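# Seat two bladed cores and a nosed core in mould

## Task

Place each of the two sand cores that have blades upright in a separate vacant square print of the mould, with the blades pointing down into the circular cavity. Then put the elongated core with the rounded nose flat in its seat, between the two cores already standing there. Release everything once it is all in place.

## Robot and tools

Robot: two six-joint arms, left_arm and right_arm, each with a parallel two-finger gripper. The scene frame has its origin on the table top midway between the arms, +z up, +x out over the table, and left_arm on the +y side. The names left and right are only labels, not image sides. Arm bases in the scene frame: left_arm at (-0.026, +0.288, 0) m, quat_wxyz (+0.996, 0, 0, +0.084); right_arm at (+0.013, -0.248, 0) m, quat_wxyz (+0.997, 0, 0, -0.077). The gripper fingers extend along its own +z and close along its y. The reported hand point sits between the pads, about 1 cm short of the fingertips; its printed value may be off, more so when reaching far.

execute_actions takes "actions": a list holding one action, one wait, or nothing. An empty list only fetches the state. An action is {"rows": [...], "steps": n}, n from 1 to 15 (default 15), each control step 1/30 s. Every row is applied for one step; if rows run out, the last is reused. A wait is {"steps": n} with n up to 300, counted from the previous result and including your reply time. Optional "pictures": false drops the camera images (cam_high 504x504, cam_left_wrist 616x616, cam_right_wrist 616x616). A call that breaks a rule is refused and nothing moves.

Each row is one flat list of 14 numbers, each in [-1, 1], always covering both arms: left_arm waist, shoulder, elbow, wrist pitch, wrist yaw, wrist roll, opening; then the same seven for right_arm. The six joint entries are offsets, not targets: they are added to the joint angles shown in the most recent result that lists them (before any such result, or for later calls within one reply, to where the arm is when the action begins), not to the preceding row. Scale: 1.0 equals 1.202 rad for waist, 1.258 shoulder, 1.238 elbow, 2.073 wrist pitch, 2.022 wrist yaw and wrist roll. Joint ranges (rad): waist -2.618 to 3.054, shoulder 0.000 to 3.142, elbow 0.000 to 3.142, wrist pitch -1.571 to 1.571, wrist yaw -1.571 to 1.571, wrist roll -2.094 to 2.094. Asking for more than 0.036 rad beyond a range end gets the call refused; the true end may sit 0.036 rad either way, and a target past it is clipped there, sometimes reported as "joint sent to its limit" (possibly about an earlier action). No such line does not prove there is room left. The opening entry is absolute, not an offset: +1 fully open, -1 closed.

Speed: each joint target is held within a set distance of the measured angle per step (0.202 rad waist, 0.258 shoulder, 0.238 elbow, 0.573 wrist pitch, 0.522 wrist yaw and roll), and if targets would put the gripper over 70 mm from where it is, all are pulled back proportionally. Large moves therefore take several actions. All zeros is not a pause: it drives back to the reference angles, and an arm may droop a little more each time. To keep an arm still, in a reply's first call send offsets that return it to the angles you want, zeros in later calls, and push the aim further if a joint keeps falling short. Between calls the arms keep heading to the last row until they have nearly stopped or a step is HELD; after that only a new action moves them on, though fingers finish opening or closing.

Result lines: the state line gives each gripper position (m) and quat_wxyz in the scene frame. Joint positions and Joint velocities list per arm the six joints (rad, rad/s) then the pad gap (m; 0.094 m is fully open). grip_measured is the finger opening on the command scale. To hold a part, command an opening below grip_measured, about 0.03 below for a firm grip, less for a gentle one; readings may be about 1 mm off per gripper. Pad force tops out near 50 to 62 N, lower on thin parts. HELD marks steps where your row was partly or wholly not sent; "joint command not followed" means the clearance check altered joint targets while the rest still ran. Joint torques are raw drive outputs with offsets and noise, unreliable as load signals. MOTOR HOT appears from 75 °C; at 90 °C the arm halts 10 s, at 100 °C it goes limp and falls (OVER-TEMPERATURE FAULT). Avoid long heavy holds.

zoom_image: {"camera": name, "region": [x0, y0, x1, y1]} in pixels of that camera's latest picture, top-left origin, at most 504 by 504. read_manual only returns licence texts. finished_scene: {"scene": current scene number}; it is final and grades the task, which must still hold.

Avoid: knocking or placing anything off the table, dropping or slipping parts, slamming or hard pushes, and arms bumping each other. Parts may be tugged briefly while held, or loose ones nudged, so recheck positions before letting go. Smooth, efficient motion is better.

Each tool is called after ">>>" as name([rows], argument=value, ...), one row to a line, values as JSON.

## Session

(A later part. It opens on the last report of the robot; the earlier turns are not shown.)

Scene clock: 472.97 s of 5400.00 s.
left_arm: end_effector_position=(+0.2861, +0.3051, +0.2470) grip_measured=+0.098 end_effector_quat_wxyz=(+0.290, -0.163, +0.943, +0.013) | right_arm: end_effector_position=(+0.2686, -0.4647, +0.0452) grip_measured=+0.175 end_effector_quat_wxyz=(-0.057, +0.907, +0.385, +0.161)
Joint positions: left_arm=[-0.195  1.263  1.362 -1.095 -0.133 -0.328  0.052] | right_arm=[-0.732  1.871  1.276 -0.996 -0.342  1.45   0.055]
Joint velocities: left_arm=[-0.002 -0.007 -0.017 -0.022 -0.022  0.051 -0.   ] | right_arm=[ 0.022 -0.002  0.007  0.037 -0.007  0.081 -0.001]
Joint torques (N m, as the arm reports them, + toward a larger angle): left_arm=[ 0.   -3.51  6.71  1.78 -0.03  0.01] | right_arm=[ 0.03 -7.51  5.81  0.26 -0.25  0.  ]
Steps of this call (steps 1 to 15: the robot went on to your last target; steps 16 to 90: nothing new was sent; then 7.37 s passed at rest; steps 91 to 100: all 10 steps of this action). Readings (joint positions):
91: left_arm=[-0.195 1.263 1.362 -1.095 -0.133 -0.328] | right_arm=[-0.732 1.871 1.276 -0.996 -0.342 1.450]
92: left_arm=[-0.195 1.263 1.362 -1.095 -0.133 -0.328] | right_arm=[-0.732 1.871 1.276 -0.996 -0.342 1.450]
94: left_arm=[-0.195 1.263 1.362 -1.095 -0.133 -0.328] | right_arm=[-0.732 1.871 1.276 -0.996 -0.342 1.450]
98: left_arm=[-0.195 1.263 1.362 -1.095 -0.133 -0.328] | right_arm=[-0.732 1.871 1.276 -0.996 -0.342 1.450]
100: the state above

>>> execute_actions([
  {"rows":[[0,0,0,0,0,0,0.1,0,-0.03,0.03,-0.01,0,0,0.13],[0,0,0,0,0,0,0.1,0,-0.05,0.03,-0.01,0,0,0.13],[0,0,0,0,0,0,0.1,0,-0.07,0.03,-0.01,0,0,0.13],[0,0,0,0,0,0,0.1,0,-0.095,0.03,-0.01,0,0,0.13],[0,0,0,0,0,0,0.1,0,-0.12,0.03,-0.01,0,0,0.13],[0,0,0,0,0,0,0.1,0,-0.145,0.03,-0.01,0,0,0.13],[0,0,0,0,0,0,0.1,0,-0.17,0.03,-0.01,0,0,0.13],[0,0,0,0,0,0,0.1,0,-0.195,0.03,-0.01,0.02,-0.05,0.13],[0,0,0,0,0,0,0.1,0,-0.22,0.03,-0.01,0.04,-0.1,0.13],[0,0,0,0,0,0,0.1,0,-0.245,0.03,-0.01,0.06,-0.15,0.13],[0,0,0,0,0,0,0.1,0,-0.27,0.03,0,0.08,-0.2,0.13],[0,0,0,0,0,0,0.1,0,-0.295,0.03,0,0.1,-0.25,0.13],[0,0,0,0,0,0,0.1,0,-0.32,0.03,0,0.12,-0.3,0.13],[0,0,0,0,0,0,0.1,0,-0.34,0.03,0,0.14,-0.35,0.13],[0,0,0,0,0,0,0.1,0,-0.36,0.03,0,0.16,-0.4,0.13]]},
], pictures=false)

>>> execute_actions([
  {"steps":10},
], pictures=false)

>>> execute_actions([
  {"rows":[[0,0,0,0,0,0,0.1,0.02,-0.02,0.03,0.04,0.01,-0.02,0.13],[0,0,0,0,0,0,0.1,0.04,-0.02,0.03,0.07,0.02,-0.04,0.13],[0,0,0,0,0,0,0.1,0.07,-0.02,0.03,0.1,0.03,-0.06,0.13],[0,0,0,0,0,0,0.1,0.1,-0.02,0.03,0.13,0.04,-0.08,0.13],[0,0,0,0,0,0,0.1,0.13,-0.02,0.03,0.16,0.05,-0.1,0.13],[0,0,0,0,0,0,0.1,0.16,-0.02,0.03,0.19,0.06,-0.12,0.13],[0,0,0,0,0,0,0.1,0.19,-0.02,0.03,0.22,0.07,-0.14,0.13],[0,0,0,0,0,0,0.1,0.22,-0.02,0.03,0.25,0.08,-0.16,0.13],[0,0,0,0,0,0,0.1,0.25,-0.02,0.03,0.28,0.09,-0.18,0.13],[0,0,0,0,0,0,0.1,0.28,-0.02,0.03,0.31,0.1,-0.2,0.13],[0,0,0,0,0,0,0.1,0.31,-0.02,0.03,0.34,0.11,-0.22,0.13],[0,0,0,0,0,0,0.1,0.34,-0.02,0.03,0.37,0.12,-0.24,0.13],[0,0,0,0,0,0,0.1,0.37,-0.02,0.03,0.4,0.13,-0.26,0.13],[0,0,0,0,0,0,0.1,0.39,-0.02,0.03,0.43,0.13,-0.28,0.13],[0,0,0,0,0,0,0.1,0.4,-0.02,0.03,0.46,0.13,-0.28,0.13]]},
], pictures=false)

>>> execute_actions([
  {"steps":15},
], pictures=false)

Scene clock: 498.70 s of 5400.00 s.
left_arm: end_effector_position=(+0.2861, +0.3051, +0.2470) grip_measured=+0.098 end_effector_quat_wxyz=(+0.290, -0.163, +0.943, +0.013) | right_arm: end_effector_position=(+0.2482, -0.4894, +0.1572) grip_measured=+0.175 end_effector_quat_wxyz=(+0.169, +0.787, +0.586, +0.088)
Joint positions: left_arm=[-0.195  1.263  1.362 -1.095 -0.133 -0.328  0.052] | right_arm=[-0.732  1.491  1.277 -1.006 -0.159  1.004  0.055]
Joint velocities: left_arm=[-0.002  0.017  0.002 -0.066  0.007  0.022  0.   ] | right_arm=[ 0.002 -0.813  0.032 -0.007  0.989 -2.381  0.001]
Joint torques (N m, as the arm reports them, + toward a larger angle): left_arm=[ 0.05 -3.45  6.77  1.82 -0.05  0.  ] | right_arm=[-0.01 -6.72  9.01  1.05 -0.17 -0.07]
Steps of this call (steps 1 to 15: the robot went on to your last target; steps 16 to 90: nothing new was sent; then 22.23 s passed at rest; steps 91 to 105: all 15 steps of this action). Readings (joint positions):
91: left_arm=[-0.195 1.263 1.362 -1.095 -0.133 -0.328] | right_arm=[-0.732 1.871 1.277 -0.997 -0.342 1.450]
92: left_arm=[-0.195 1.263 1.362 -1.095 -0.133 -0.328] | right_arm=[-0.732 1.869 1.277 -0.998 -0.341 1.450]
94: left_arm=[-0.195 1.263 1.362 -1.095 -0.133 -0.328] | right_arm=[-0.732 1.853 1.277 -1.001 -0.336 1.450]
98: left_arm=[-0.195 1.263 1.362 -1.095 -0.133 -0.328] | right_arm=[-0.732 1.743 1.277 -1.005 -0.325 1.436]
105: the state above

Scene clock: 499.03 s of 5400.00 s.
left_arm: end_effector_position=(+0.2861, +0.3051, +0.2470) grip_measured=+0.098 end_effector_quat_wxyz=(+0.290, -0.163, +0.943, +0.013) | right_arm: end_effector_position=(+0.2296, -0.5008, +0.1757) grip_measured=+0.174 end_effector_quat_wxyz=(+0.203, +0.691, +0.694, -0.002)
Joint positions: left_arm=[-0.195  1.263  1.362 -1.095 -0.133 -0.328  0.052] | right_arm=[-0.732  1.432  1.286 -1.017 -0.037  0.688  0.055]
Joint velocities: left_arm=[-0.002 -0.007 -0.002  0.007 -0.022 -0.007 -0.   ] | right_arm=[-0.007 -0.012  0.027  0.007  0.007 -0.256 -0.   ]
Joint torques (N m, as the arm reports them, + toward a larger angle): left_arm=[ 0.05 -3.47  6.78  1.81 -0.04 -0.02] | right_arm=[-0.01 -5.61  8.44  1.3   0.05 -0.13]
Steps of this call (steps 1 to 10: the robot went on to your last target). Readings (joint positions):
1: left_arm=[-0.195 1.263 1.362 -1.095 -0.133 -0.328] | right_arm=[-0.732 1.466 1.278 -1.006 -0.130 0.933]
2: left_arm=[-0.195 1.263 1.362 -1.095 -0.133 -0.328] | right_arm=[-0.732 1.448 1.280 -1.008 -0.107 0.876]
4: left_arm=[-0.195 1.263 1.362 -1.095 -0.133 -0.328] | right_arm=[-0.732 1.432 1.285 -1.010 -0.075 0.795]
8: left_arm=[-0.195 1.263 1.362 -1.095 -0.133 -0.328] | right_arm=[-0.732 1.432 1.286 -1.017 -0.044 0.710]
10: the state above

Scene clock: 499.53 s of 5400.00 s.
left_arm: end_effector_position=(+0.2861, +0.3051, +0.2470) grip_measured=+0.098 end_effector_quat_wxyz=(+0.290, -0.163, +0.943, +0.013) | right_arm: end_effector_position=(+0.3896, -0.4700, +0.2617) grip_measured=+0.174 end_effector_quat_wxyz=(+0.453, +0.369, +0.805, -0.102)
Joint positions: left_arm=[-0.195  1.263  1.362 -1.095 -0.133 -0.328  0.052] | right_arm=[-0.323  1.432  1.286 -0.467  0.142  0.307  0.055]
Joint velocities: left_arm=[-0.002  0.002 -0.012  0.037 -0.051 -0.022  0.   ] | right_arm=[ 0.745 -0.007  0.002  1.297  0.227 -0.784 -0.001]
Joint torques (N m, as the arm reports them, + toward a larger angle): left_arm=[ 0.02 -3.52  6.75  1.82 -0.04 -0.02] | right_arm=[-0.33 -6.43  8.94  2.46  0.32 -0.09]
Steps of this call (steps 1 to 15: all 15 steps of this action). Readings (joint positions):
1: left_arm=[-0.195 1.263 1.362 -1.095 -0.133 -0.328] | right_arm=[-0.730 1.432 1.286 -1.016 -0.034 0.682]
2: left_arm=[-0.195 1.263 1.362 -1.095 -0.133 -0.328] | right_arm=[-0.724 1.432 1.286 -1.007 -0.025 0.671]
4: left_arm=[-0.195 1.263 1.362 -1.095 -0.133 -0.328] | right_arm=[-0.686 1.432 1.286 -0.961 0.003 0.633]
8: left_arm=[-0.195 1.263 1.362 -1.095 -0.133 -0.328] | right_arm=[-0.548 1.432 1.286 -0.790 0.056 0.522]
15: the state above

Scene clock: 500.03 s of 5400.00 s.
left_arm: end_effector_position=(+0.2861, +0.3051, +0.2470) grip_measured=+0.098 end_effector_quat_wxyz=(+0.290, -0.163, +0.943, +0.013) | right_arm: end_effector_position=(+0.4293, -0.4653, +0.3308) grip_measured=+0.174 end_effector_quat_wxyz=(+0.573, +0.274, +0.755, -0.162)
Joint positions: left_arm=[-0.195  1.263  1.362 -1.095 -0.133 -0.328  0.052] | right_arm=[-0.25   1.432  1.286 -0.156  0.21   0.137  0.055]
Joint velocities: left_arm=[-0.012 -0.002 -0.002  0.051  0.022 -0.051  0.001] | right_arm=[ 0.007 -0.002 -0.002  0.095  0.066 -0.081  0.001]
Joint torques (N m, as the arm reports them, + toward a larger angle): left_arm=[-0.01 -3.51  6.71  1.8  -0.04  0.  ] | right_arm=[-0.09 -7.07  9.88  2.79  0.17 -0.11]
Steps of this call (steps 1 to 15: the robot went on to your last target). Readings (joint positions):
1: left_arm=[-0.195 1.263 1.362 -1.095 -0.133 -0.328] | right_arm=[-0.299 1.432 1.286 -0.421 0.149 0.281]
2: left_arm=[-0.195 1.263 1.362 -1.095 -0.133 -0.328] | right_arm=[-0.280 1.432 1.286 -0.376 0.154 0.256]
4: left_arm=[-0.195 1.263 1.362 -1.095 -0.133 -0.328] | right_arm=[-0.256 1.432 1.286 -0.293 0.166 0.212]
8: left_arm=[-0.195 1.263 1.362 -1.095 -0.133 -0.328] | right_arm=[-0.250 1.432 1.286 -0.192 0.191 0.163]
15: the state above

>>> execute_actions([
  {"rows":[[0,0,0,0,0,0,0.1,0.03,-0.02,0.02,0.06,0.02,-0.022,0.13],[0,0,0,0,0,0,0.1,0.06,-0.02,0.01,0.08,0.02,-0.022,0.13],[0,0,0,0,0,0,0.1,0.1,0,0,0.1,0.02,-0.022,0.13],[0,0,0,0,0,0,0.1,0.14,0.02,-0.01,0.12,0.02,-0.022,0.13],[0,0,0,0,0,0,0.1,0.18,0.04,-0.02,0.14,0.02,-0.022,0.13],[0,0,0,0,0,0,0.1,0.22,0.06,-0.035,0.16,0.02,-0.022,0.13],[0,0,0,0,0,0,0.1,0.26,0.08,-0.05,0.18,0.02,-0.022,0.13],[0,0,0,0,0,0,0.1,0.3,0.1,-0.065,0.2,0.02,-0.022,0.13],[0,0,0,0,0,0,0.1,0.34,0.12,-0.08,0.22,0.02,-0.022,0.13],[0,0,0,0,0,0,0.1,0.38,0.14,-0.095,0.24,0.02,-0.022,0.13],[0,0,0,0,0,0,0.1,0.42,0.16,-0.11,0.26,0.02,-0.022,0.13],[0,0,0,0,0,0,0.1,0.45,0.18,-0.125,0.26,0.02,-0.022,0.13],[0,0,0,0,0,0,0.1,0.475,0.2,-0.135,0.26,0.02,-0.022,0.13],[0,0,0,0,0,0,0.1,0.495,0.215,-0.145,0.26,0.02,-0.022,0.13],[0,0,0,0,0,0,0.1,0.505,0.22,-0.15,0.26,0.02,-0.022,0.13]]},
], pictures=false)

>>> execute_actions([
  {"steps":20},
])

>>> zoom_image(camera="cam_high", region=[250,170,410,330])

>>> zoom_image(camera="cam_left_wrist", region=[420,130,600,330])

Scene clock: 513.63 s of 5400.00 s.
left_arm: end_effector_position=(+0.2861, +0.3051, +0.2470) grip_measured=+0.098 end_effector_quat_wxyz=(+0.290, -0.163, +0.943, +0.013) | right_arm: end_effector_position=(+0.5358, -0.2008, +0.2209) grip_measured=+0.174 end_effector_quat_wxyz=(+0.591, +0.044, +0.806, -0.018)
Joint positions: left_arm=[-0.195  1.263  1.362 -1.095 -0.133 -0.328  0.052] | right_arm=[0.324 1.699 1.12  0.263 0.242 0.102 0.055]
Joint velocities: left_arm=[-0.007  0.007 -0.002 -0.037 -0.007 -0.037  0.   ] | right_arm=[ 0.989  0.833 -0.559  0.154 -0.227 -0.051 -0.001]
Joint torques (N m, as the arm reports them, + toward a larger angle): left_arm=[ 0.1  -3.52  6.75  1.82 -0.05  0.  ] | right_arm=[ -2.57 -10.24   8.13   2.85   0.57  -0.07]
Steps of this call (steps 1 to 15: the robot went on to your last target; steps 16 to 90: nothing new was sent; then 10.10 s passed at rest; steps 91 to 105: all 15 steps of this action). Readings (joint positions):
91: left_arm=[-0.195 1.263 1.362 -1.095 -0.133 -0.328] | right_arm=[-0.247 1.432 1.286 -0.151 0.220 0.126]
92: left_arm=[-0.195 1.263 1.362 -1.095 -0.133 -0.328] | right_arm=[-0.237 1.432 1.285 -0.143 0.231 0.121]
94: left_arm=[-0.195 1.263 1.362 -1.095 -0.133 -0.328] | right_arm=[-0.188 1.435 1.277 -0.102 0.255 0.114]
98: left_arm=[-0.195 1.263 1.362 -1.095 -0.133 -0.328] | right_arm=[-0.000 1.494 1.250 0.051 0.265 0.108]
105: the state above

Scene clock: 514.30 s of 5400.00 s.
left_arm: end_effector_position=(+0.2861, +0.3051, +0.2470) grip_measured=+0.098 end_effector_quat_wxyz=(+0.290, -0.163, +0.943, +0.013) | right_arm: end_effector_position=(+0.5292, -0.1812, +0.1705) grip_measured=+0.175 end_effector_quat_wxyz=(+0.556, +0.020, +0.831, -0.014)
Joint positions: left_arm=[-0.195  1.263  1.362 -1.095 -0.133 -0.328  0.052] | right_arm=[0.362 1.756 1.055 0.298 0.237 0.099 0.055]
Joint velocities: left_arm=[ 0.002 -0.012 -0.012 -0.007  0.081 -0.007  0.001] | right_arm=[ 0.012 -0.007 -0.007 -0.007 -0.007  0.022 -0.001]
Joint torques (N m, as the arm reports them, + toward a larger angle): left_arm=[ 0.05 -3.53  6.74  1.81 -0.05 -0.01] | right_arm=[ -0.52 -10.79   9.88   2.74   0.21  -0.07]
Steps of this call (steps 1 to 20: the robot went on to your last target). Readings (joint positions):
1: left_arm=[-0.195 1.263 1.362 -1.095 -0.133 -0.328] | right_arm=[0.353 1.724 1.102 0.264 0.233 0.101]
2: left_arm=[-0.195 1.263 1.362 -1.095 -0.133 -0.328] | right_arm=[0.373 1.745 1.086 0.261 0.223 0.100]
4: left_arm=[-0.195 1.263 1.362 -1.095 -0.133 -0.328] | right_arm=[0.385 1.766 1.062 0.244 0.213 0.099]
8: left_arm=[-0.195 1.263 1.362 -1.095 -0.133 -0.328] | right_arm=[0.369 1.767 1.055 0.251 0.225 0.099]
20: the state above

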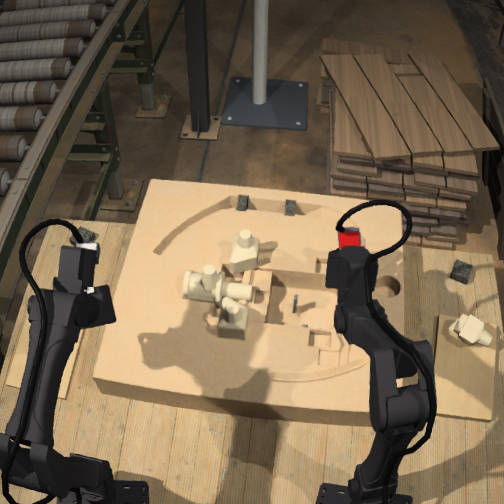

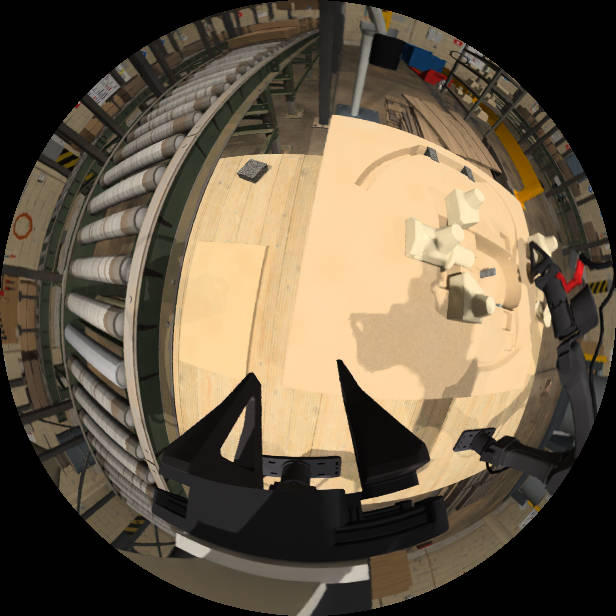

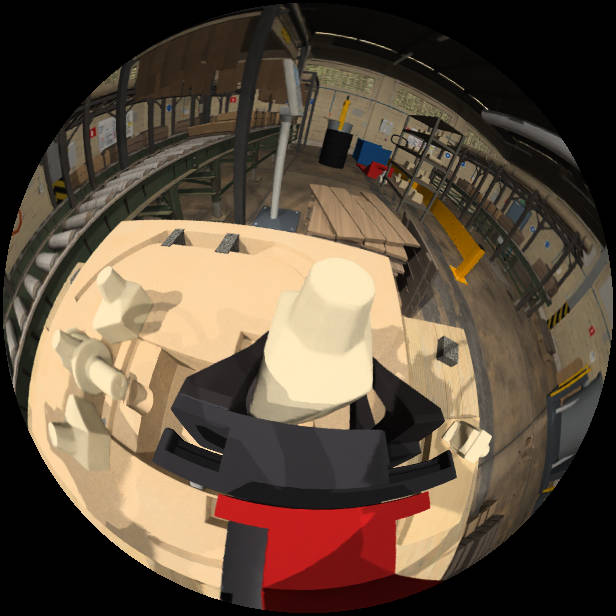

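Region (250, 170, 410, 330) of cam_high's 504x504 image, scaled by 3.150, with more detail than that image has.

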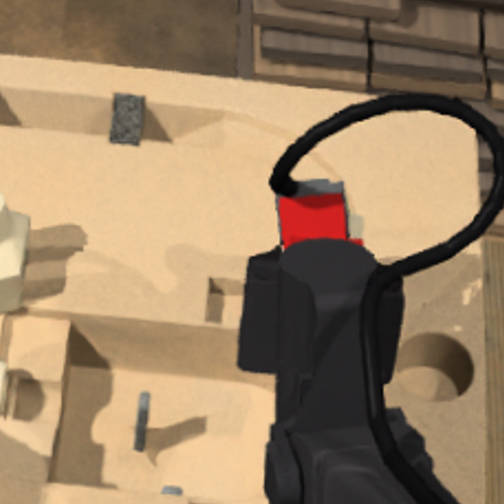

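Region (420, 130, 600, 330) of cam_left_wrist's 616x616 image, scaled by 2.520, with more detail than that image has; it fills the left 454 columns of this view, and the rest is white.

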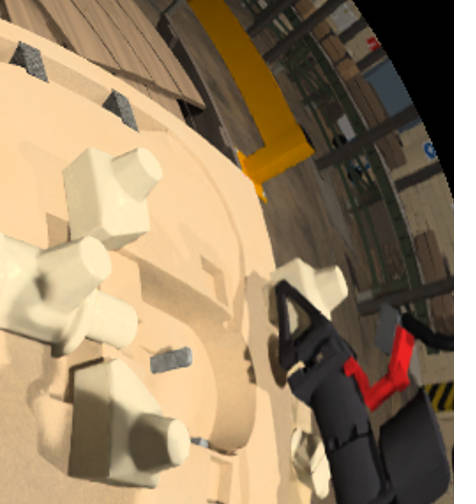

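>>> execute_actions([
  {"rows":[[-0.02,0.02,0.03,0.03,0.04,0.02,0.1,0.01,-0.02,0.04,0.045,0.01,0.02,0.13],[-0.04,0.05,0.05,0.06,0.08,0.04,0.1,0.02,-0.02,0.05,0.05,0.02,0.02,0.13],[-0.06,0.08,0.07,0.09,0.12,0.06,0.1,0.03,-0.02,0.06,0.05,0.03,0.02,0.13],[-0.08,0.11,0.09,0.12,0.16,0.08,0.1,0.04,-0.02,0.07,0.05,0.04,0.02,0.13],[-0.1,0.14,0.11,0.15,0.2,0.1,0.1,0.05,-0.015,0.076,0.05,0.05,0.02,0.13],[-0.12,0.17,0.13,0.18,0.24,0.12,0.1,0.06,-0.01,0.076,0.05,0.06,0.02,0.13],[-0.14,0.2,0.15,0.217,0.28,0.14,0.1,0.07,-0.005,0.076,0.05,0.066,0.02,0.13],[-0.16,0.23,0.17,0.217,0.32,0.16,0.1,0.08,0,0.076,0.05,0.066,0.02,0.13],[-0.18,0.26,0.19,0.217,0.36,0.16,0.1,0.09,0.005,0.076,0.05,0.066,0.02,0.13],[-0.2,0.29,0.21,0.217,0.36,0.16,0.1,0.098,0.01,0.076,0.05,0.066,0.02,0.13],[-0.21,0.31,0.21,0.217,0.36,0.16,0.1,0.098,0.015,0.076,0.05,0.066,0.02,0.13]]},
], pictures=false)

>>> execute_actions([
  {"steps":18},
])

Scene clock: 536.30 s of 5400.00 s.
left_arm: end_effector_position=(+0.3907, +0.0844, +0.2663) grip_measured=+0.098 end_effector_quat_wxyz=(+0.341, +0.195, +0.876, -0.279) | right_arm: end_effector_position=(+0.5335, -0.1325, +0.1945) grip_measured=+0.175 end_effector_quat_wxyz=(+0.588, +0.017, +0.809, -0.005)
Joint positions: left_arm=[-0.447  1.66   1.589 -0.69   0.483 -0.05   0.052] | right_arm=[0.483 1.779 1.112 0.335 0.339 0.128 0.055]
Joint velocities: left_arm=[-0.168  0.291 -0.007  0.125  0.74   0.256 -0.001] | right_arm=[-0.007  0.144 -0.012 -0.022  0.037 -0.022  0.001]
Joint torques (N m, as the arm reports them, + toward a larger angle): left_arm=[ 1.27 -9.92  9.93  2.38  0.27  0.05] | right_arm=[-0.25 -8.97  9.41  2.56  0.42  0.13]
Steps of this call (steps 1 to 15: the robot went on to your last target; steps 16 to 90: nothing new was sent; then 18.50 s passed at rest; steps 91 to 105: all 15 steps of this action). Readings (joint positions):
91: left_arm=[-0.195 1.264 1.362 -1.091 -0.124 -0.323] | right_arm=[0.362 1.756 1.055 0.298 0.238 0.103]
92: left_arm=[-0.201 1.272 1.368 -1.082 -0.103 -0.311] | right_arm=[0.364 1.756 1.057 0.299 0.243 0.109]
94: left_arm=[-0.232 1.315 1.404 -1.036 -0.030 -0.273] | right_arm=[0.374 1.756 1.066 0.298 0.264 0.117]
98: left_arm=[-0.312 1.445 1.483 -0.876 0.162 -0.177] | right_arm=[0.422 1.756 1.099 0.310 0.318 0.125]
105: the state above

Scene clock: 536.90 s of 5400.00 s.
left_arm: end_effector_position=(+0.3864, +0.0687, +0.2748) grip_measured=+0.098 end_effector_quat_wxyz=(+0.348, +0.233, +0.852, -0.314) | right_arm: end_effector_position=(+0.5337, -0.1352, +0.1860) grip_measured=+0.175 end_effector_quat_wxyz=(+0.580, +0.020, +0.814, -0.014)
Joint positions: left_arm=[-0.451  1.668  1.589 -0.654  0.577 -0.011  0.052] | right_arm=[0.483 1.793 1.112 0.325 0.355 0.13  0.055]
Joint velocities: left_arm=[-0.012 -0.007 -0.012 -0.022  0.007 -0.007 -0.   ] | right_arm=[-0.002  0.007 -0.012  0.007 -0.022 -0.051 -0.   ]
Joint torques (N m, as the arm reports them, + toward a larger angle): left_arm=[ 0.41 -8.84 10.14  2.18  0.41  0.09] | right_arm=[-0.29 -9.29  9.46  2.65  0.28  0.1 ]
Steps of this call (steps 1 to 18: the robot went on to your last target). Readings (joint positions):
1: left_arm=[-0.451 1.667 1.589 -0.687 0.505 -0.042] | right_arm=[0.483 1.784 1.112 0.333 0.341 0.129]
2: left_arm=[-0.451 1.669 1.589 -0.684 0.520 -0.035] | right_arm=[0.483 1.788 1.112 0.331 0.345 0.129]
4: left_arm=[-0.451 1.668 1.589 -0.673 0.541 -0.027] | right_arm=[0.483 1.792 1.112 0.327 0.348 0.129]
8: left_arm=[-0.451 1.668 1.589 -0.660 0.564 -0.017] | right_arm=[0.483 1.793 1.112 0.325 0.352 0.129]
18: the state above

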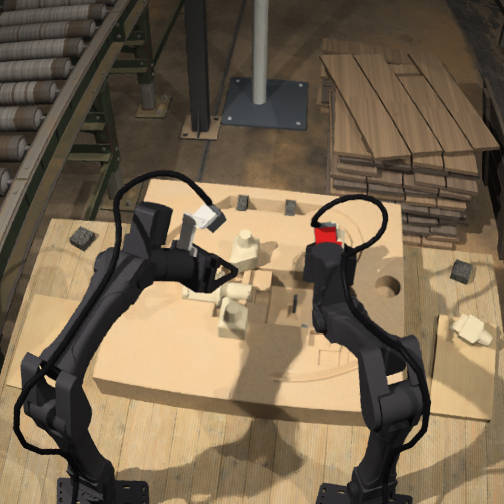

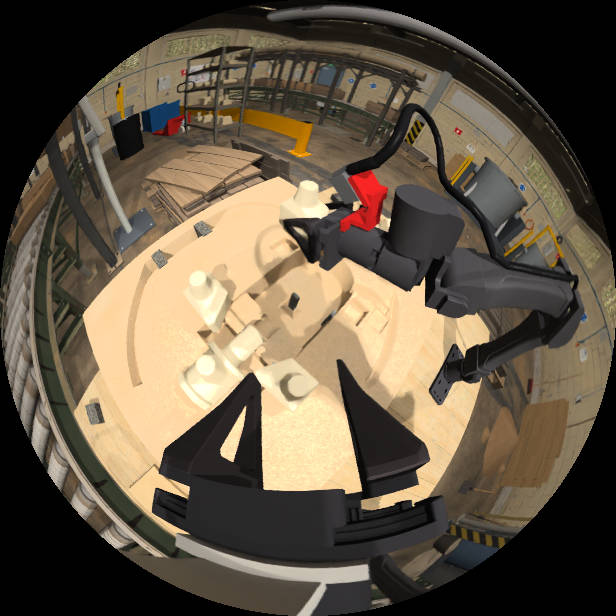

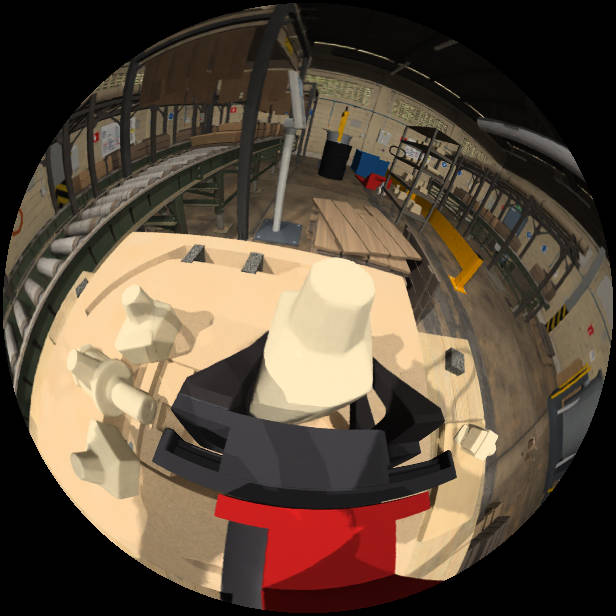

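>>> zoom_image(camera="cam_left_wrist", region=[240,170,370,300])

Region (240, 170, 370, 300) of cam_left_wrist's 616x616 image, scaled by 3.877, with more detail than that image has.

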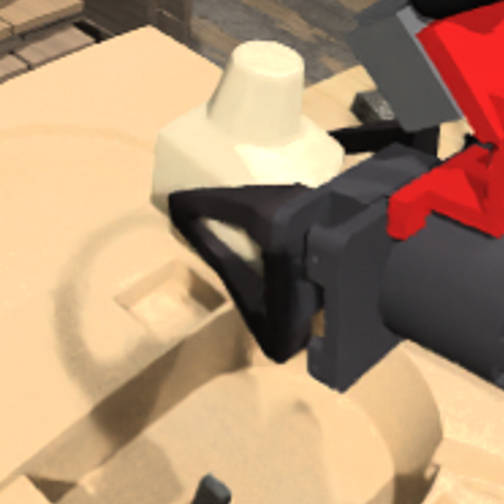

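>>> execute_actions([
  {"rows":[[0,0,0,0,0,0,0.1,-0.01,-0.01,0.04,0.045,0,0,0.13],[0,0,0,0,0,0,0.1,-0.015,0,0.047,0.048,0,0,0.13],[0,0,0,0,0,0,0.1,-0.02,0.01,0.054,0.051,0,0,0.13],[0,0,0,0,0,0,0.1,-0.027,0.02,0.061,0.054,0,0,0.13],[0,0,0,0,0,0,0.1,-0.027,0.03,0.068,0.057,0,0,0.13],[0,0,0,0,0,0,0.1,-0.027,0.04,0.075,0.06,0,0,0.13],[0,0,0,0,0,0,0.1,-0.027,0.05,0.08,0.06,0,0,0.13],[0,0,0,0,0,0,0.1,-0.027,0.06,0.084,0.06,0,0,0.13],[0,0,0,0,0,0,0.1,-0.027,0.068,0.084,0.06,0,0,0.13],[0,0,0,0,0,0,0.1,-0.027,0.074,0.084,0.06,0,0,0.13],[0,0,0,0,0,0,0.1,-0.027,0.078,0.084,0.06,0,0,0.13]]},
], pictures=false)

>>> execute_actions([
  {"steps":12},
])

>>> zoom_image(camera="cam_left_wrist", region=[240,170,370,300])

>>> zoom_image(camera="cam_high", region=[280,200,380,300])

Scene clock: 557.00 s of 5400.00 s.
left_arm: end_effector_position=(+0.3863, +0.0685, +0.2749) grip_measured=+0.098 end_effector_quat_wxyz=(+0.348, +0.233, +0.852, -0.315) | right_arm: end_effector_position=(+0.5579, -0.1419, +0.1612) grip_measured=+0.174 end_effector_quat_wxyz=(+0.574, +0.029, +0.818, -0.022)
Joint positions: left_arm=[-0.451  1.668  1.589 -0.653  0.579 -0.011  0.052] | right_arm=[0.455 1.911 1.173 0.368 0.35  0.13  0.055]
Joint velocities: left_arm=[-0.002  0.002 -0.002 -0.081 -0.037  0.037 -0.001] | right_arm=[-0.017  0.105  0.007 -0.066 -0.022 -0.051  0.001]
Joint torques (N m, as the arm reports them, + toward a larger angle): left_arm=[ 0.05 -7.66  7.34  2.09  0.22 -0.01] | right_arm=[ -0.48 -10.7    9.59   2.76   0.12  -0.01]
Steps of this call (steps 1 to 15: the robot went on to your last target; steps 16 to 90: nothing new was sent; then 16.60 s passed at rest; steps 91 to 105: all 15 steps of this action). Readings (joint positions):
91: left_arm=[-0.451 1.668 1.589 -0.653 0.579 -0.011] | right_arm=[0.483 1.793 1.112 0.326 0.355 0.130]
92: left_arm=[-0.451 1.668 1.589 -0.653 0.579 -0.011] | right_arm=[0.482 1.793 1.112 0.328 0.354 0.130]
94: left_arm=[-0.451 1.668 1.589 -0.653 0.579 -0.011] | right_arm=[0.476 1.805 1.124 0.333 0.352 0.130]
98: left_arm=[-0.451 1.668 1.589 -0.653 0.579 -0.011] | right_arm=[0.459 1.853 1.162 0.359 0.351 0.130]
105: the state above

Scene clock: 557.40 s of 5400.00 s.
left_arm: end_effector_position=(+0.3863, +0.0685, +0.2749) grip_measured=+0.098 end_effector_quat_wxyz=(+0.348, +0.233, +0.852, -0.315) | right_arm: end_effector_position=(+0.5581, -0.1418, +0.1596) grip_measured=+0.174 end_effector_quat_wxyz=(+0.573, +0.028, +0.819, -0.022)
Joint positions: left_arm=[-0.451  1.668  1.589 -0.653  0.579 -0.011  0.052] | right_arm=[0.455 1.914 1.173 0.369 0.35  0.13  0.055]
Joint velocities: left_arm=[-0.017 -0.007 -0.002 -0.051  0.066  0.007  0.   ] | right_arm=[ 0.022  0.002 -0.017  0.007 -0.022 -0.051 -0.   ]
Joint torques (N m, as the arm reports them, + toward a larger angle): left_arm=[-0.02 -7.7   7.32  2.1   0.23 -0.01] | right_arm=[ -0.5  -10.5    9.62   2.67   0.13  -0.02]
Steps of this call (steps 1 to 12: the robot went on to your last target). Readings (joint positions):
1: left_arm=[-0.451 1.668 1.589 -0.653 0.579 -0.011] | right_arm=[0.455 1.914 1.173 0.367 0.350 0.130]
2: left_arm=[-0.451 1.668 1.589 -0.653 0.579 -0.011] | right_arm=[0.455 1.914 1.173 0.366 0.350 0.130]
4: left_arm=[-0.451 1.668 1.589 -0.653 0.579 -0.011] | right_arm=[0.455 1.914 1.173 0.367 0.350 0.130]
8: left_arm=[-0.451 1.668 1.589 -0.653 0.579 -0.011] | right_arm=[0.455 1.914 1.173 0.369 0.350 0.130]
12: the state above

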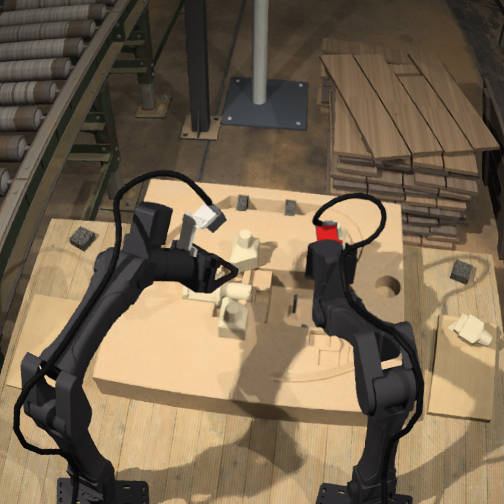

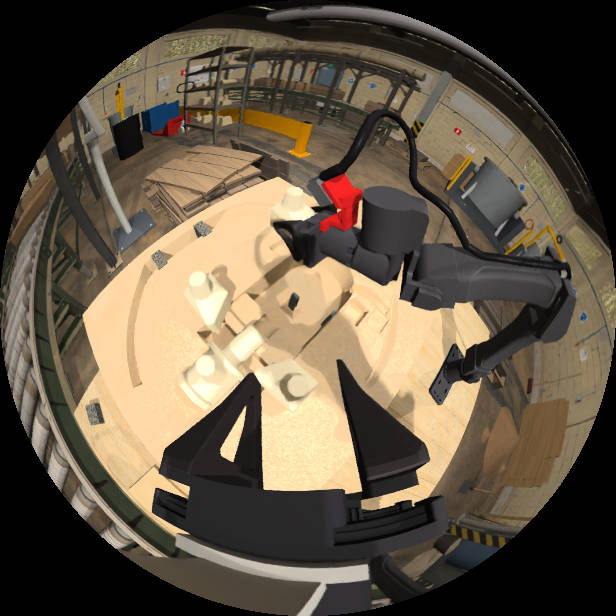

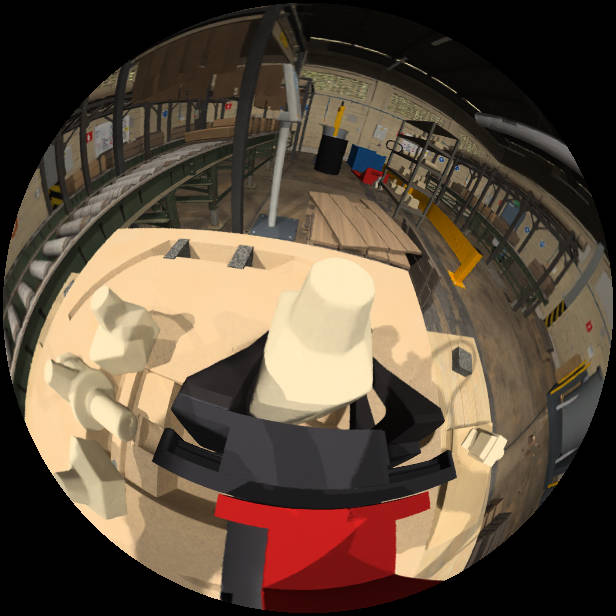

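Region (240, 170, 370, 300) of cam_left_wrist's 616x616 image, scaled by 3.877, with more detail than that image has.

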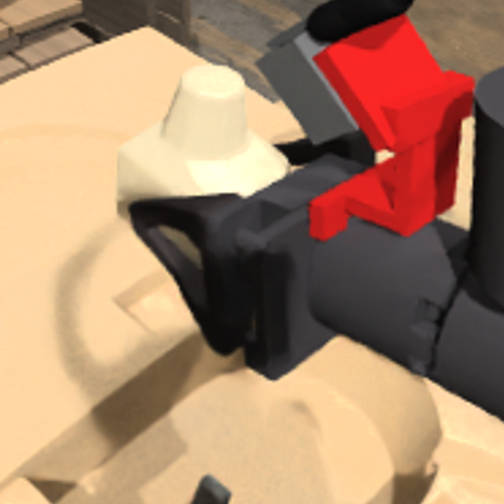

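Region (280, 200, 380, 300) of cam_high's 504x504 image, scaled by 5.040, with more detail than that image has.

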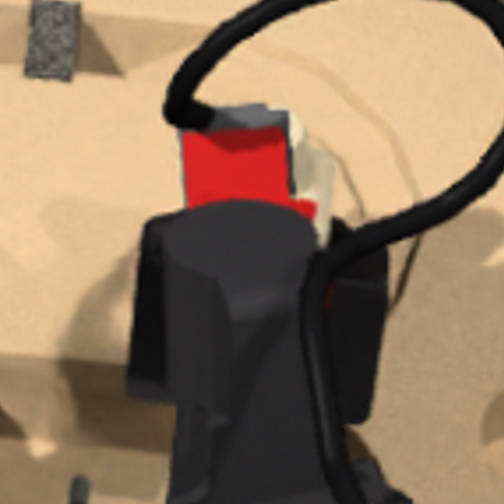

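>>> execute_actions(actions=[])

>>> zoom_image(camera="cam_high", region=[270,200,400,370])

Scene clock: 575.83 s of 5400.00 s.
left_arm: end_effector_position=(+0.3863, +0.0685, +0.2749) grip_measured=+0.098 end_effector_quat_wxyz=(+0.348, +0.233, +0.852, -0.315) | right_arm: end_effector_position=(+0.5581, -0.1418, +0.1596) grip_measured=+0.174 end_effector_quat_wxyz=(+0.573, +0.028, +0.819, -0.022)
Joint positions: left_arm=[-0.451  1.668  1.589 -0.653  0.579 -0.011  0.052] | right_arm=[0.455 1.914 1.173 0.369 0.35  0.13  0.055]
Joint velocities: left_arm=[-0.012  0.007 -0.012 -0.007 -0.095  0.081 -0.001] | right_arm=[-0.007 -0.007 -0.002 -0.007 -0.037  0.051 -0.   ]
Joint torques (N m, as the arm reports them, + toward a larger angle): left_arm=[ 0.06 -7.64  7.3   2.1   0.24 -0.01] | right_arm=[ -0.56 -10.51   9.62   2.69   0.13  -0.03]
Steps of this call (steps 1 to 15: the robot went on to your last target; steps 16 to 90: nothing new was sent; then 15.43 s passed at rest). Readings (joint positions):
1: left_arm=[-0.451 1.668 1.589 -0.653 0.579 -0.011] | right_arm=[0.455 1.914 1.173 0.369 0.350 0.130]
2: left_arm=[-0.451 1.668 1.589 -0.653 0.579 -0.011] | right_arm=[0.455 1.914 1.173 0.369 0.350 0.130]
4: left_arm=[-0.451 1.668 1.589 -0.653 0.579 -0.011] | right_arm=[0.455 1.914 1.173 0.369 0.350 0.130]
8: left_arm=[-0.451 1.668 1.589 -0.653 0.579 -0.011] | right_arm=[0.455 1.914 1.173 0.369 0.350 0.130]
90: the state above
All arms were judged still, so your last target was given up. Only a new action makes them travel on or press farther. Fingers that are still opening or closing keep moving.

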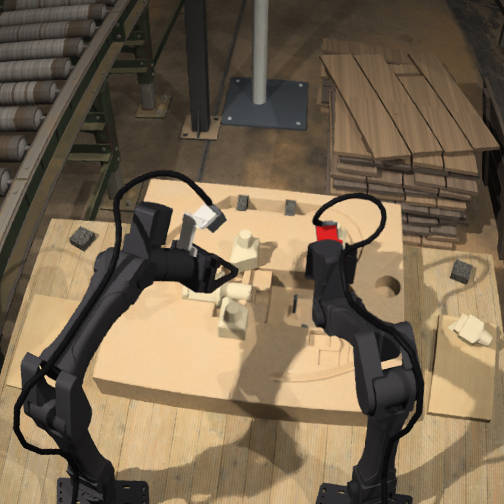

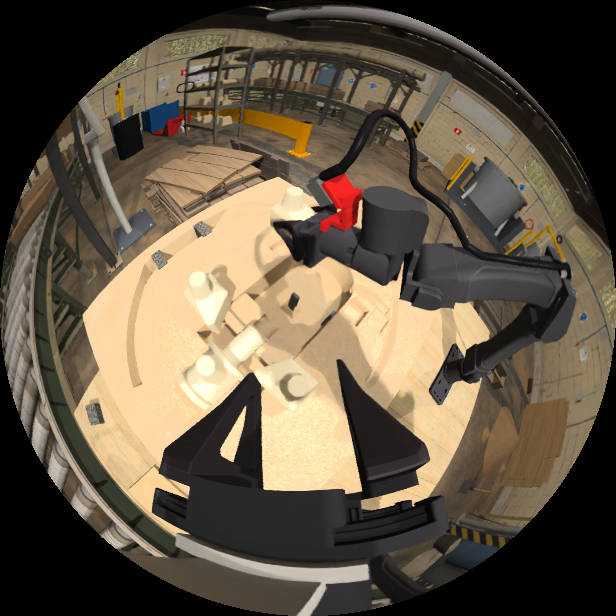

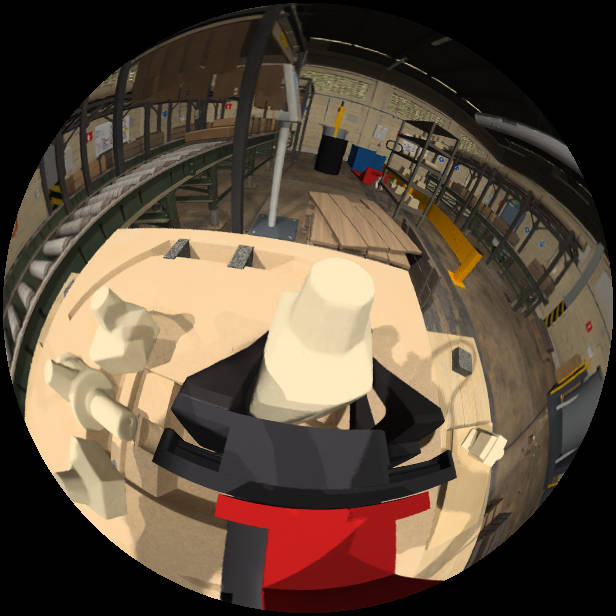

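Region (270, 200, 400, 370) of cam_high's 504x504 image, scaled by 2.965, with more detail than that image has; it fills the left 385 columns of this view, and the rest is white.

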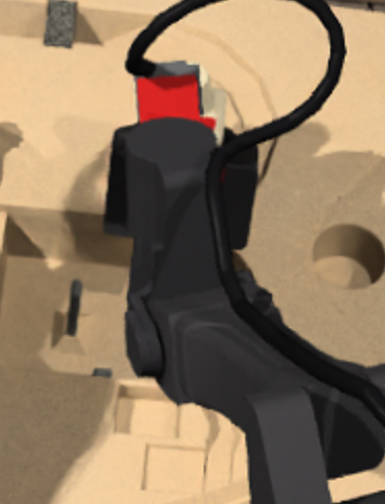

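>>> execute_actions([
  {"rows":[[0,0,0,0,0,0,0.1,0.008,-0.005,0.01,0.045,0.004,0,0.13],[0,0,0,0,0,0,0.1,0.014,0,0,0.055,0.008,0,0.13],[0,0,0,0,0,0,0.1,0.021,0.006,-0.015,0.068,0.012,0,0.13]],"steps":15},
], pictures=false)

>>> execute_actions([
  {"steps":12},
])

>>> zoom_image(camera="cam_left_wrist", region=[240,170,370,300])

Scene clock: 582.87 s of 5400.00 s.
left_arm: end_effector_position=(+0.3863, +0.0685, +0.2749) grip_measured=+0.098 end_effector_quat_wxyz=(+0.348, +0.233, +0.852, -0.315) | right_arm: end_effector_position=(+0.5548, -0.1335, +0.1440) grip_measured=+0.174 end_effector_quat_wxyz=(+0.572, +0.023, +0.820, -0.020)
Joint positions: left_arm=[-0.451  1.668  1.589 -0.653  0.579 -0.011  0.052] | right_arm=[0.474 1.94  1.143 0.419 0.358 0.13  0.055]
Joint velocities: left_arm=[-0.012 -0.002 -0.002 -0.066 -0.051 -0.051  0.   ] | right_arm=[-0.027 -0.002 -0.007  0.095  0.007 -0.022  0.001]
Joint torques (N m, as the arm reports them, + toward a larger angle): left_arm=[ 0.06 -7.67  7.32  2.12  0.25  0.  ] | right_arm=[  0.62 -10.23   7.41   2.68   0.31   0.  ]
Steps of this call (steps 1 to 90: nothing new was sent; then 3.53 s passed at rest; steps 91 to 105: all 15 steps of this action). Readings (joint positions):
91: left_arm=[-0.451 1.668 1.589 -0.653 0.579 -0.011] | right_arm=[0.455 1.914 1.173 0.370 0.350 0.130]
92: left_arm=[-0.451 1.668 1.589 -0.653 0.579 -0.011] | right_arm=[0.456 1.916 1.173 0.374 0.351 0.130]
94: left_arm=[-0.451 1.668 1.589 -0.653 0.579 -0.011] | right_arm=[0.460 1.920 1.164 0.400 0.355 0.130]
98: left_arm=[-0.451 1.668 1.589 -0.653 0.579 -0.011] | right_arm=[0.472 1.933 1.149 0.417 0.357 0.130]
105: the state above

Scene clock: 583.27 s of 5400.00 s.
left_arm: end_effector_position=(+0.3863, +0.0685, +0.2749) grip_measured=+0.098 end_effector_quat_wxyz=(+0.348, +0.233, +0.852, -0.315) | right_arm: end_effector_position=(+0.5553, -0.1334, +0.1455) grip_measured=+0.174 end_effector_quat_wxyz=(+0.574, +0.023, +0.818, -0.020)
Joint positions: left_arm=[-0.451  1.668  1.589 -0.653  0.579 -0.011  0.052] | right_arm=[0.474 1.94  1.143 0.425 0.358 0.13  0.055]
Joint velocities: left_arm=[ 0.002 -0.002 -0.002  0.007 -0.11   0.037  0.   ] | right_arm=[ 0.012  0.002  0.002 -0.022  0.007 -0.066  0.   ]
Joint torques (N m, as the arm reports them, + toward a larger angle): left_arm=[ 0.04 -7.7   7.32  2.11  0.23 -0.02] | right_arm=[  0.62 -10.25   7.44   2.7    0.27  -0.01]
Steps of this call (steps 1 to 12: the robot went on to your last target). Readings (joint positions):
1: left_arm=[-0.451 1.668 1.589 -0.653 0.579 -0.011] | right_arm=[0.474 1.940 1.143 0.421 0.358 0.130]
2: left_arm=[-0.451 1.668 1.589 -0.653 0.579 -0.011] | right_arm=[0.474 1.940 1.143 0.422 0.358 0.130]
4: left_arm=[-0.451 1.668 1.589 -0.653 0.579 -0.011] | right_arm=[0.474 1.940 1.143 0.424 0.358 0.130]
8: left_arm=[-0.451 1.668 1.589 -0.653 0.579 -0.011] | right_arm=[0.474 1.940 1.143 0.425 0.358 0.130]
12: the state above

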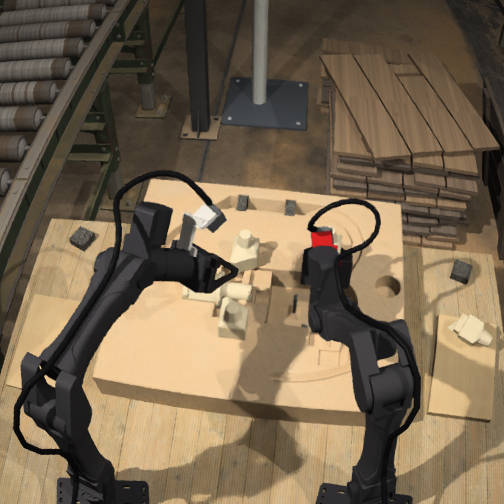

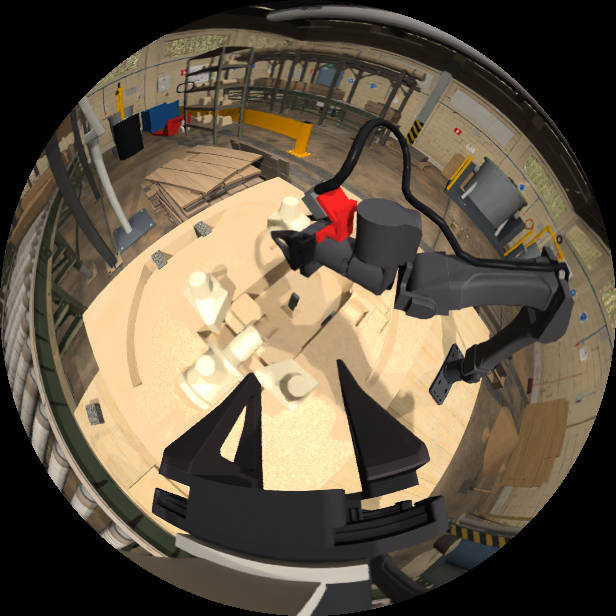

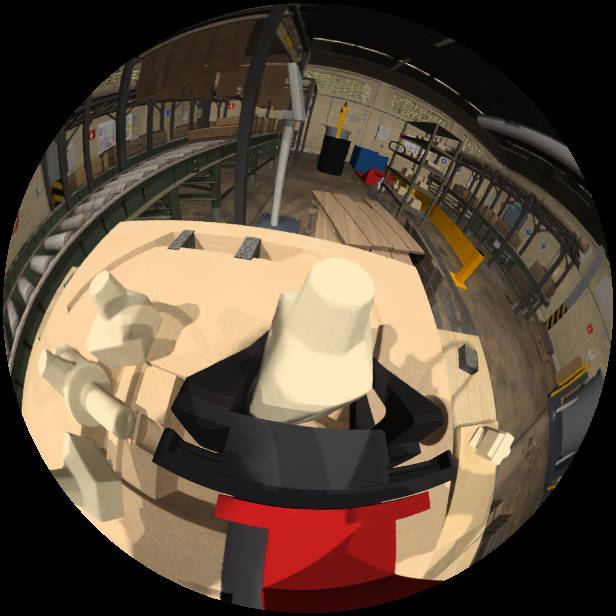

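Region (240, 170, 370, 300) of cam_left_wrist's 616x616 image, scaled by 3.877, with more detail than that image has.

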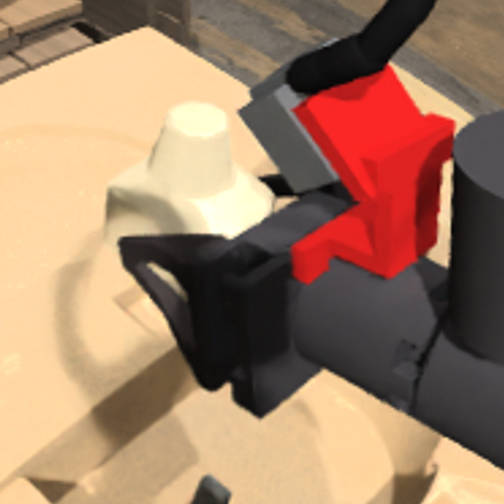

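>>> execute_actions([
  {"rows":[[0,0,0,0,0,0,0.1,0,-0.005,0.01,0.045,0.005,0,0.13],[0,0,0,0,0,0,0.1,0,0,0,0.055,0.005,0,0.13],[0,0,0,0,0,0,0.1,0,0.006,-0.012,0.066,0.005,0,0.13]],"steps":15},
], pictures=false)

>>> execute_actions([
  {"steps":12},
])

>>> zoom_image(camera="cam_left_wrist", region=[240,170,370,300])

Scene clock: 588.70 s of 5400.00 s.
left_arm: end_effector_position=(+0.3863, +0.0685, +0.2749) grip_measured=+0.098 end_effector_quat_wxyz=(+0.348, +0.233, +0.852, -0.315) | right_arm: end_effector_position=(+0.5542, -0.1337, +0.1316) grip_measured=+0.174 end_effector_quat_wxyz=(+0.573, +0.023, +0.819, -0.020)
Joint positions: left_arm=[-0.451  1.668  1.589 -0.653  0.579 -0.011  0.052] | right_arm=[0.474 1.965 1.118 0.472 0.358 0.13  0.055]
Joint velocities: left_arm=[-0.012 -0.002 -0.012 -0.007 -0.007  0.037 -0.001] | right_arm=[ 0.012 -0.002 -0.007  0.081 -0.007 -0.037  0.   ]
Joint torques (N m, as the arm reports them, + toward a larger angle): left_arm=[ 0.07 -7.65  7.29  2.1   0.23 -0.01] | right_arm=[  0.02 -10.18   7.26   2.69   0.22   0.01]
Steps of this call (steps 1 to 15: the robot went on to your last target; steps 16 to 90: nothing new was sent; then 1.93 s passed at rest; steps 91 to 105: all 15 steps of this action). Readings (joint positions):
91: left_arm=[-0.451 1.668 1.589 -0.653 0.579 -0.011] | right_arm=[0.474 1.940 1.143 0.426 0.358 0.130]
92: left_arm=[-0.451 1.668 1.589 -0.653 0.579 -0.011] | right_arm=[0.474 1.941 1.143 0.430 0.358 0.130]
94: left_arm=[-0.451 1.668 1.589 -0.653 0.579 -0.011] | right_arm=[0.474 1.946 1.135 0.454 0.358 0.130]
98: left_arm=[-0.451 1.668 1.589 -0.653 0.579 -0.011] | right_arm=[0.474 1.958 1.123 0.470 0.358 0.130]
105: the state above

Scene clock: 589.10 s of 5400.00 s.
left_arm: end_effector_position=(+0.3863, +0.0685, +0.2749) grip_measured=+0.098 end_effector_quat_wxyz=(+0.348, +0.233, +0.852, -0.315) | right_arm: end_effector_position=(+0.5546, -0.1336, +0.1328) grip_measured=+0.174 end_effector_quat_wxyz=(+0.575, +0.023, +0.818, -0.020)
Joint positions: left_arm=[-0.451  1.668  1.589 -0.653  0.579 -0.011  0.052] | right_arm=[0.474 1.965 1.118 0.477 0.358 0.13  0.055]
Joint velocities: left_arm=[-0.002 -0.017  0.022  0.051 -0.022  0.007 -0.001] | right_arm=[ 0.017 -0.012 -0.012  0.007  0.037 -0.051  0.001]
Joint torques (N m, as the arm reports them, + toward a larger angle): left_arm=[ 0.1  -7.66  7.3   2.1   0.24  0.01] | right_arm=[  0.03 -10.19   7.23   2.72   0.22  -0.02]
Steps of this call (steps 1 to 12: the robot went on to your last target). Readings (joint positions):
1: left_arm=[-0.451 1.668 1.589 -0.653 0.579 -0.011] | right_arm=[0.474 1.965 1.118 0.473 0.358 0.130]
2: left_arm=[-0.451 1.668 1.589 -0.653 0.579 -0.011] | right_arm=[0.474 1.965 1.118 0.475 0.358 0.130]
4: left_arm=[-0.451 1.668 1.589 -0.653 0.579 -0.011] | right_arm=[0.474 1.965 1.118 0.476 0.358 0.130]
8: left_arm=[-0.451 1.668 1.589 -0.653 0.579 -0.011] | right_arm=[0.474 1.965 1.118 0.477 0.358 0.130]
12: the state above

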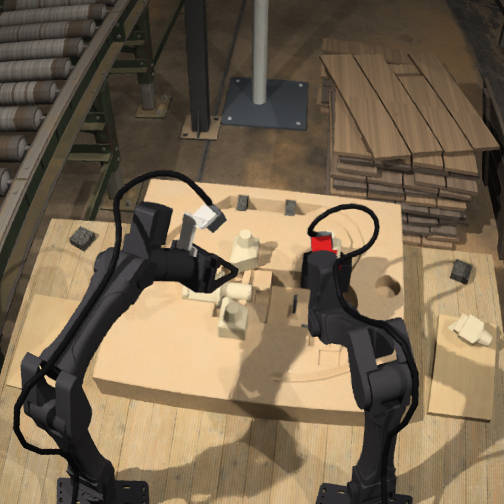

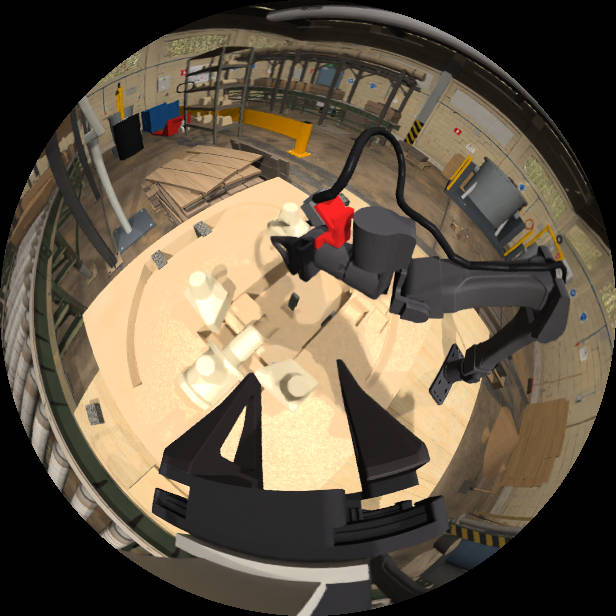

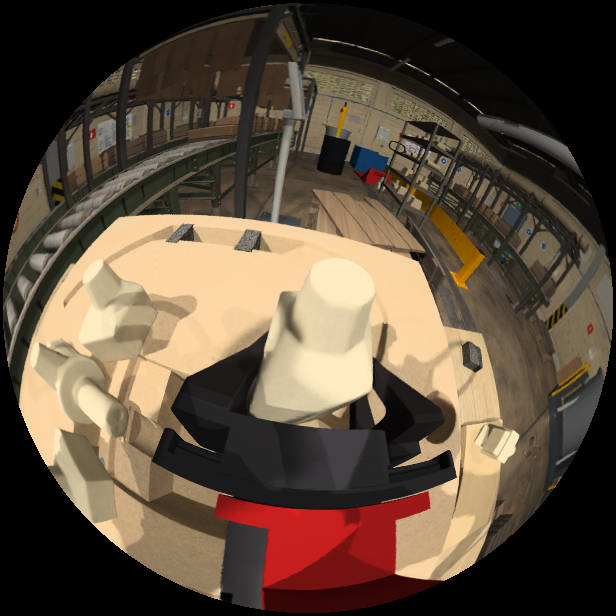

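Region (240, 170, 370, 300) of cam_left_wrist's 616x616 image, scaled by 3.877, with more detail than that image has.

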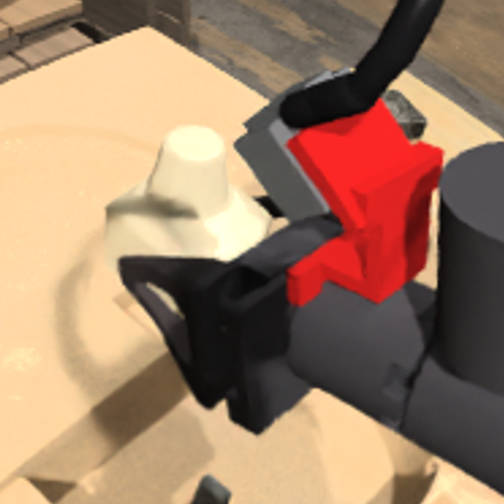

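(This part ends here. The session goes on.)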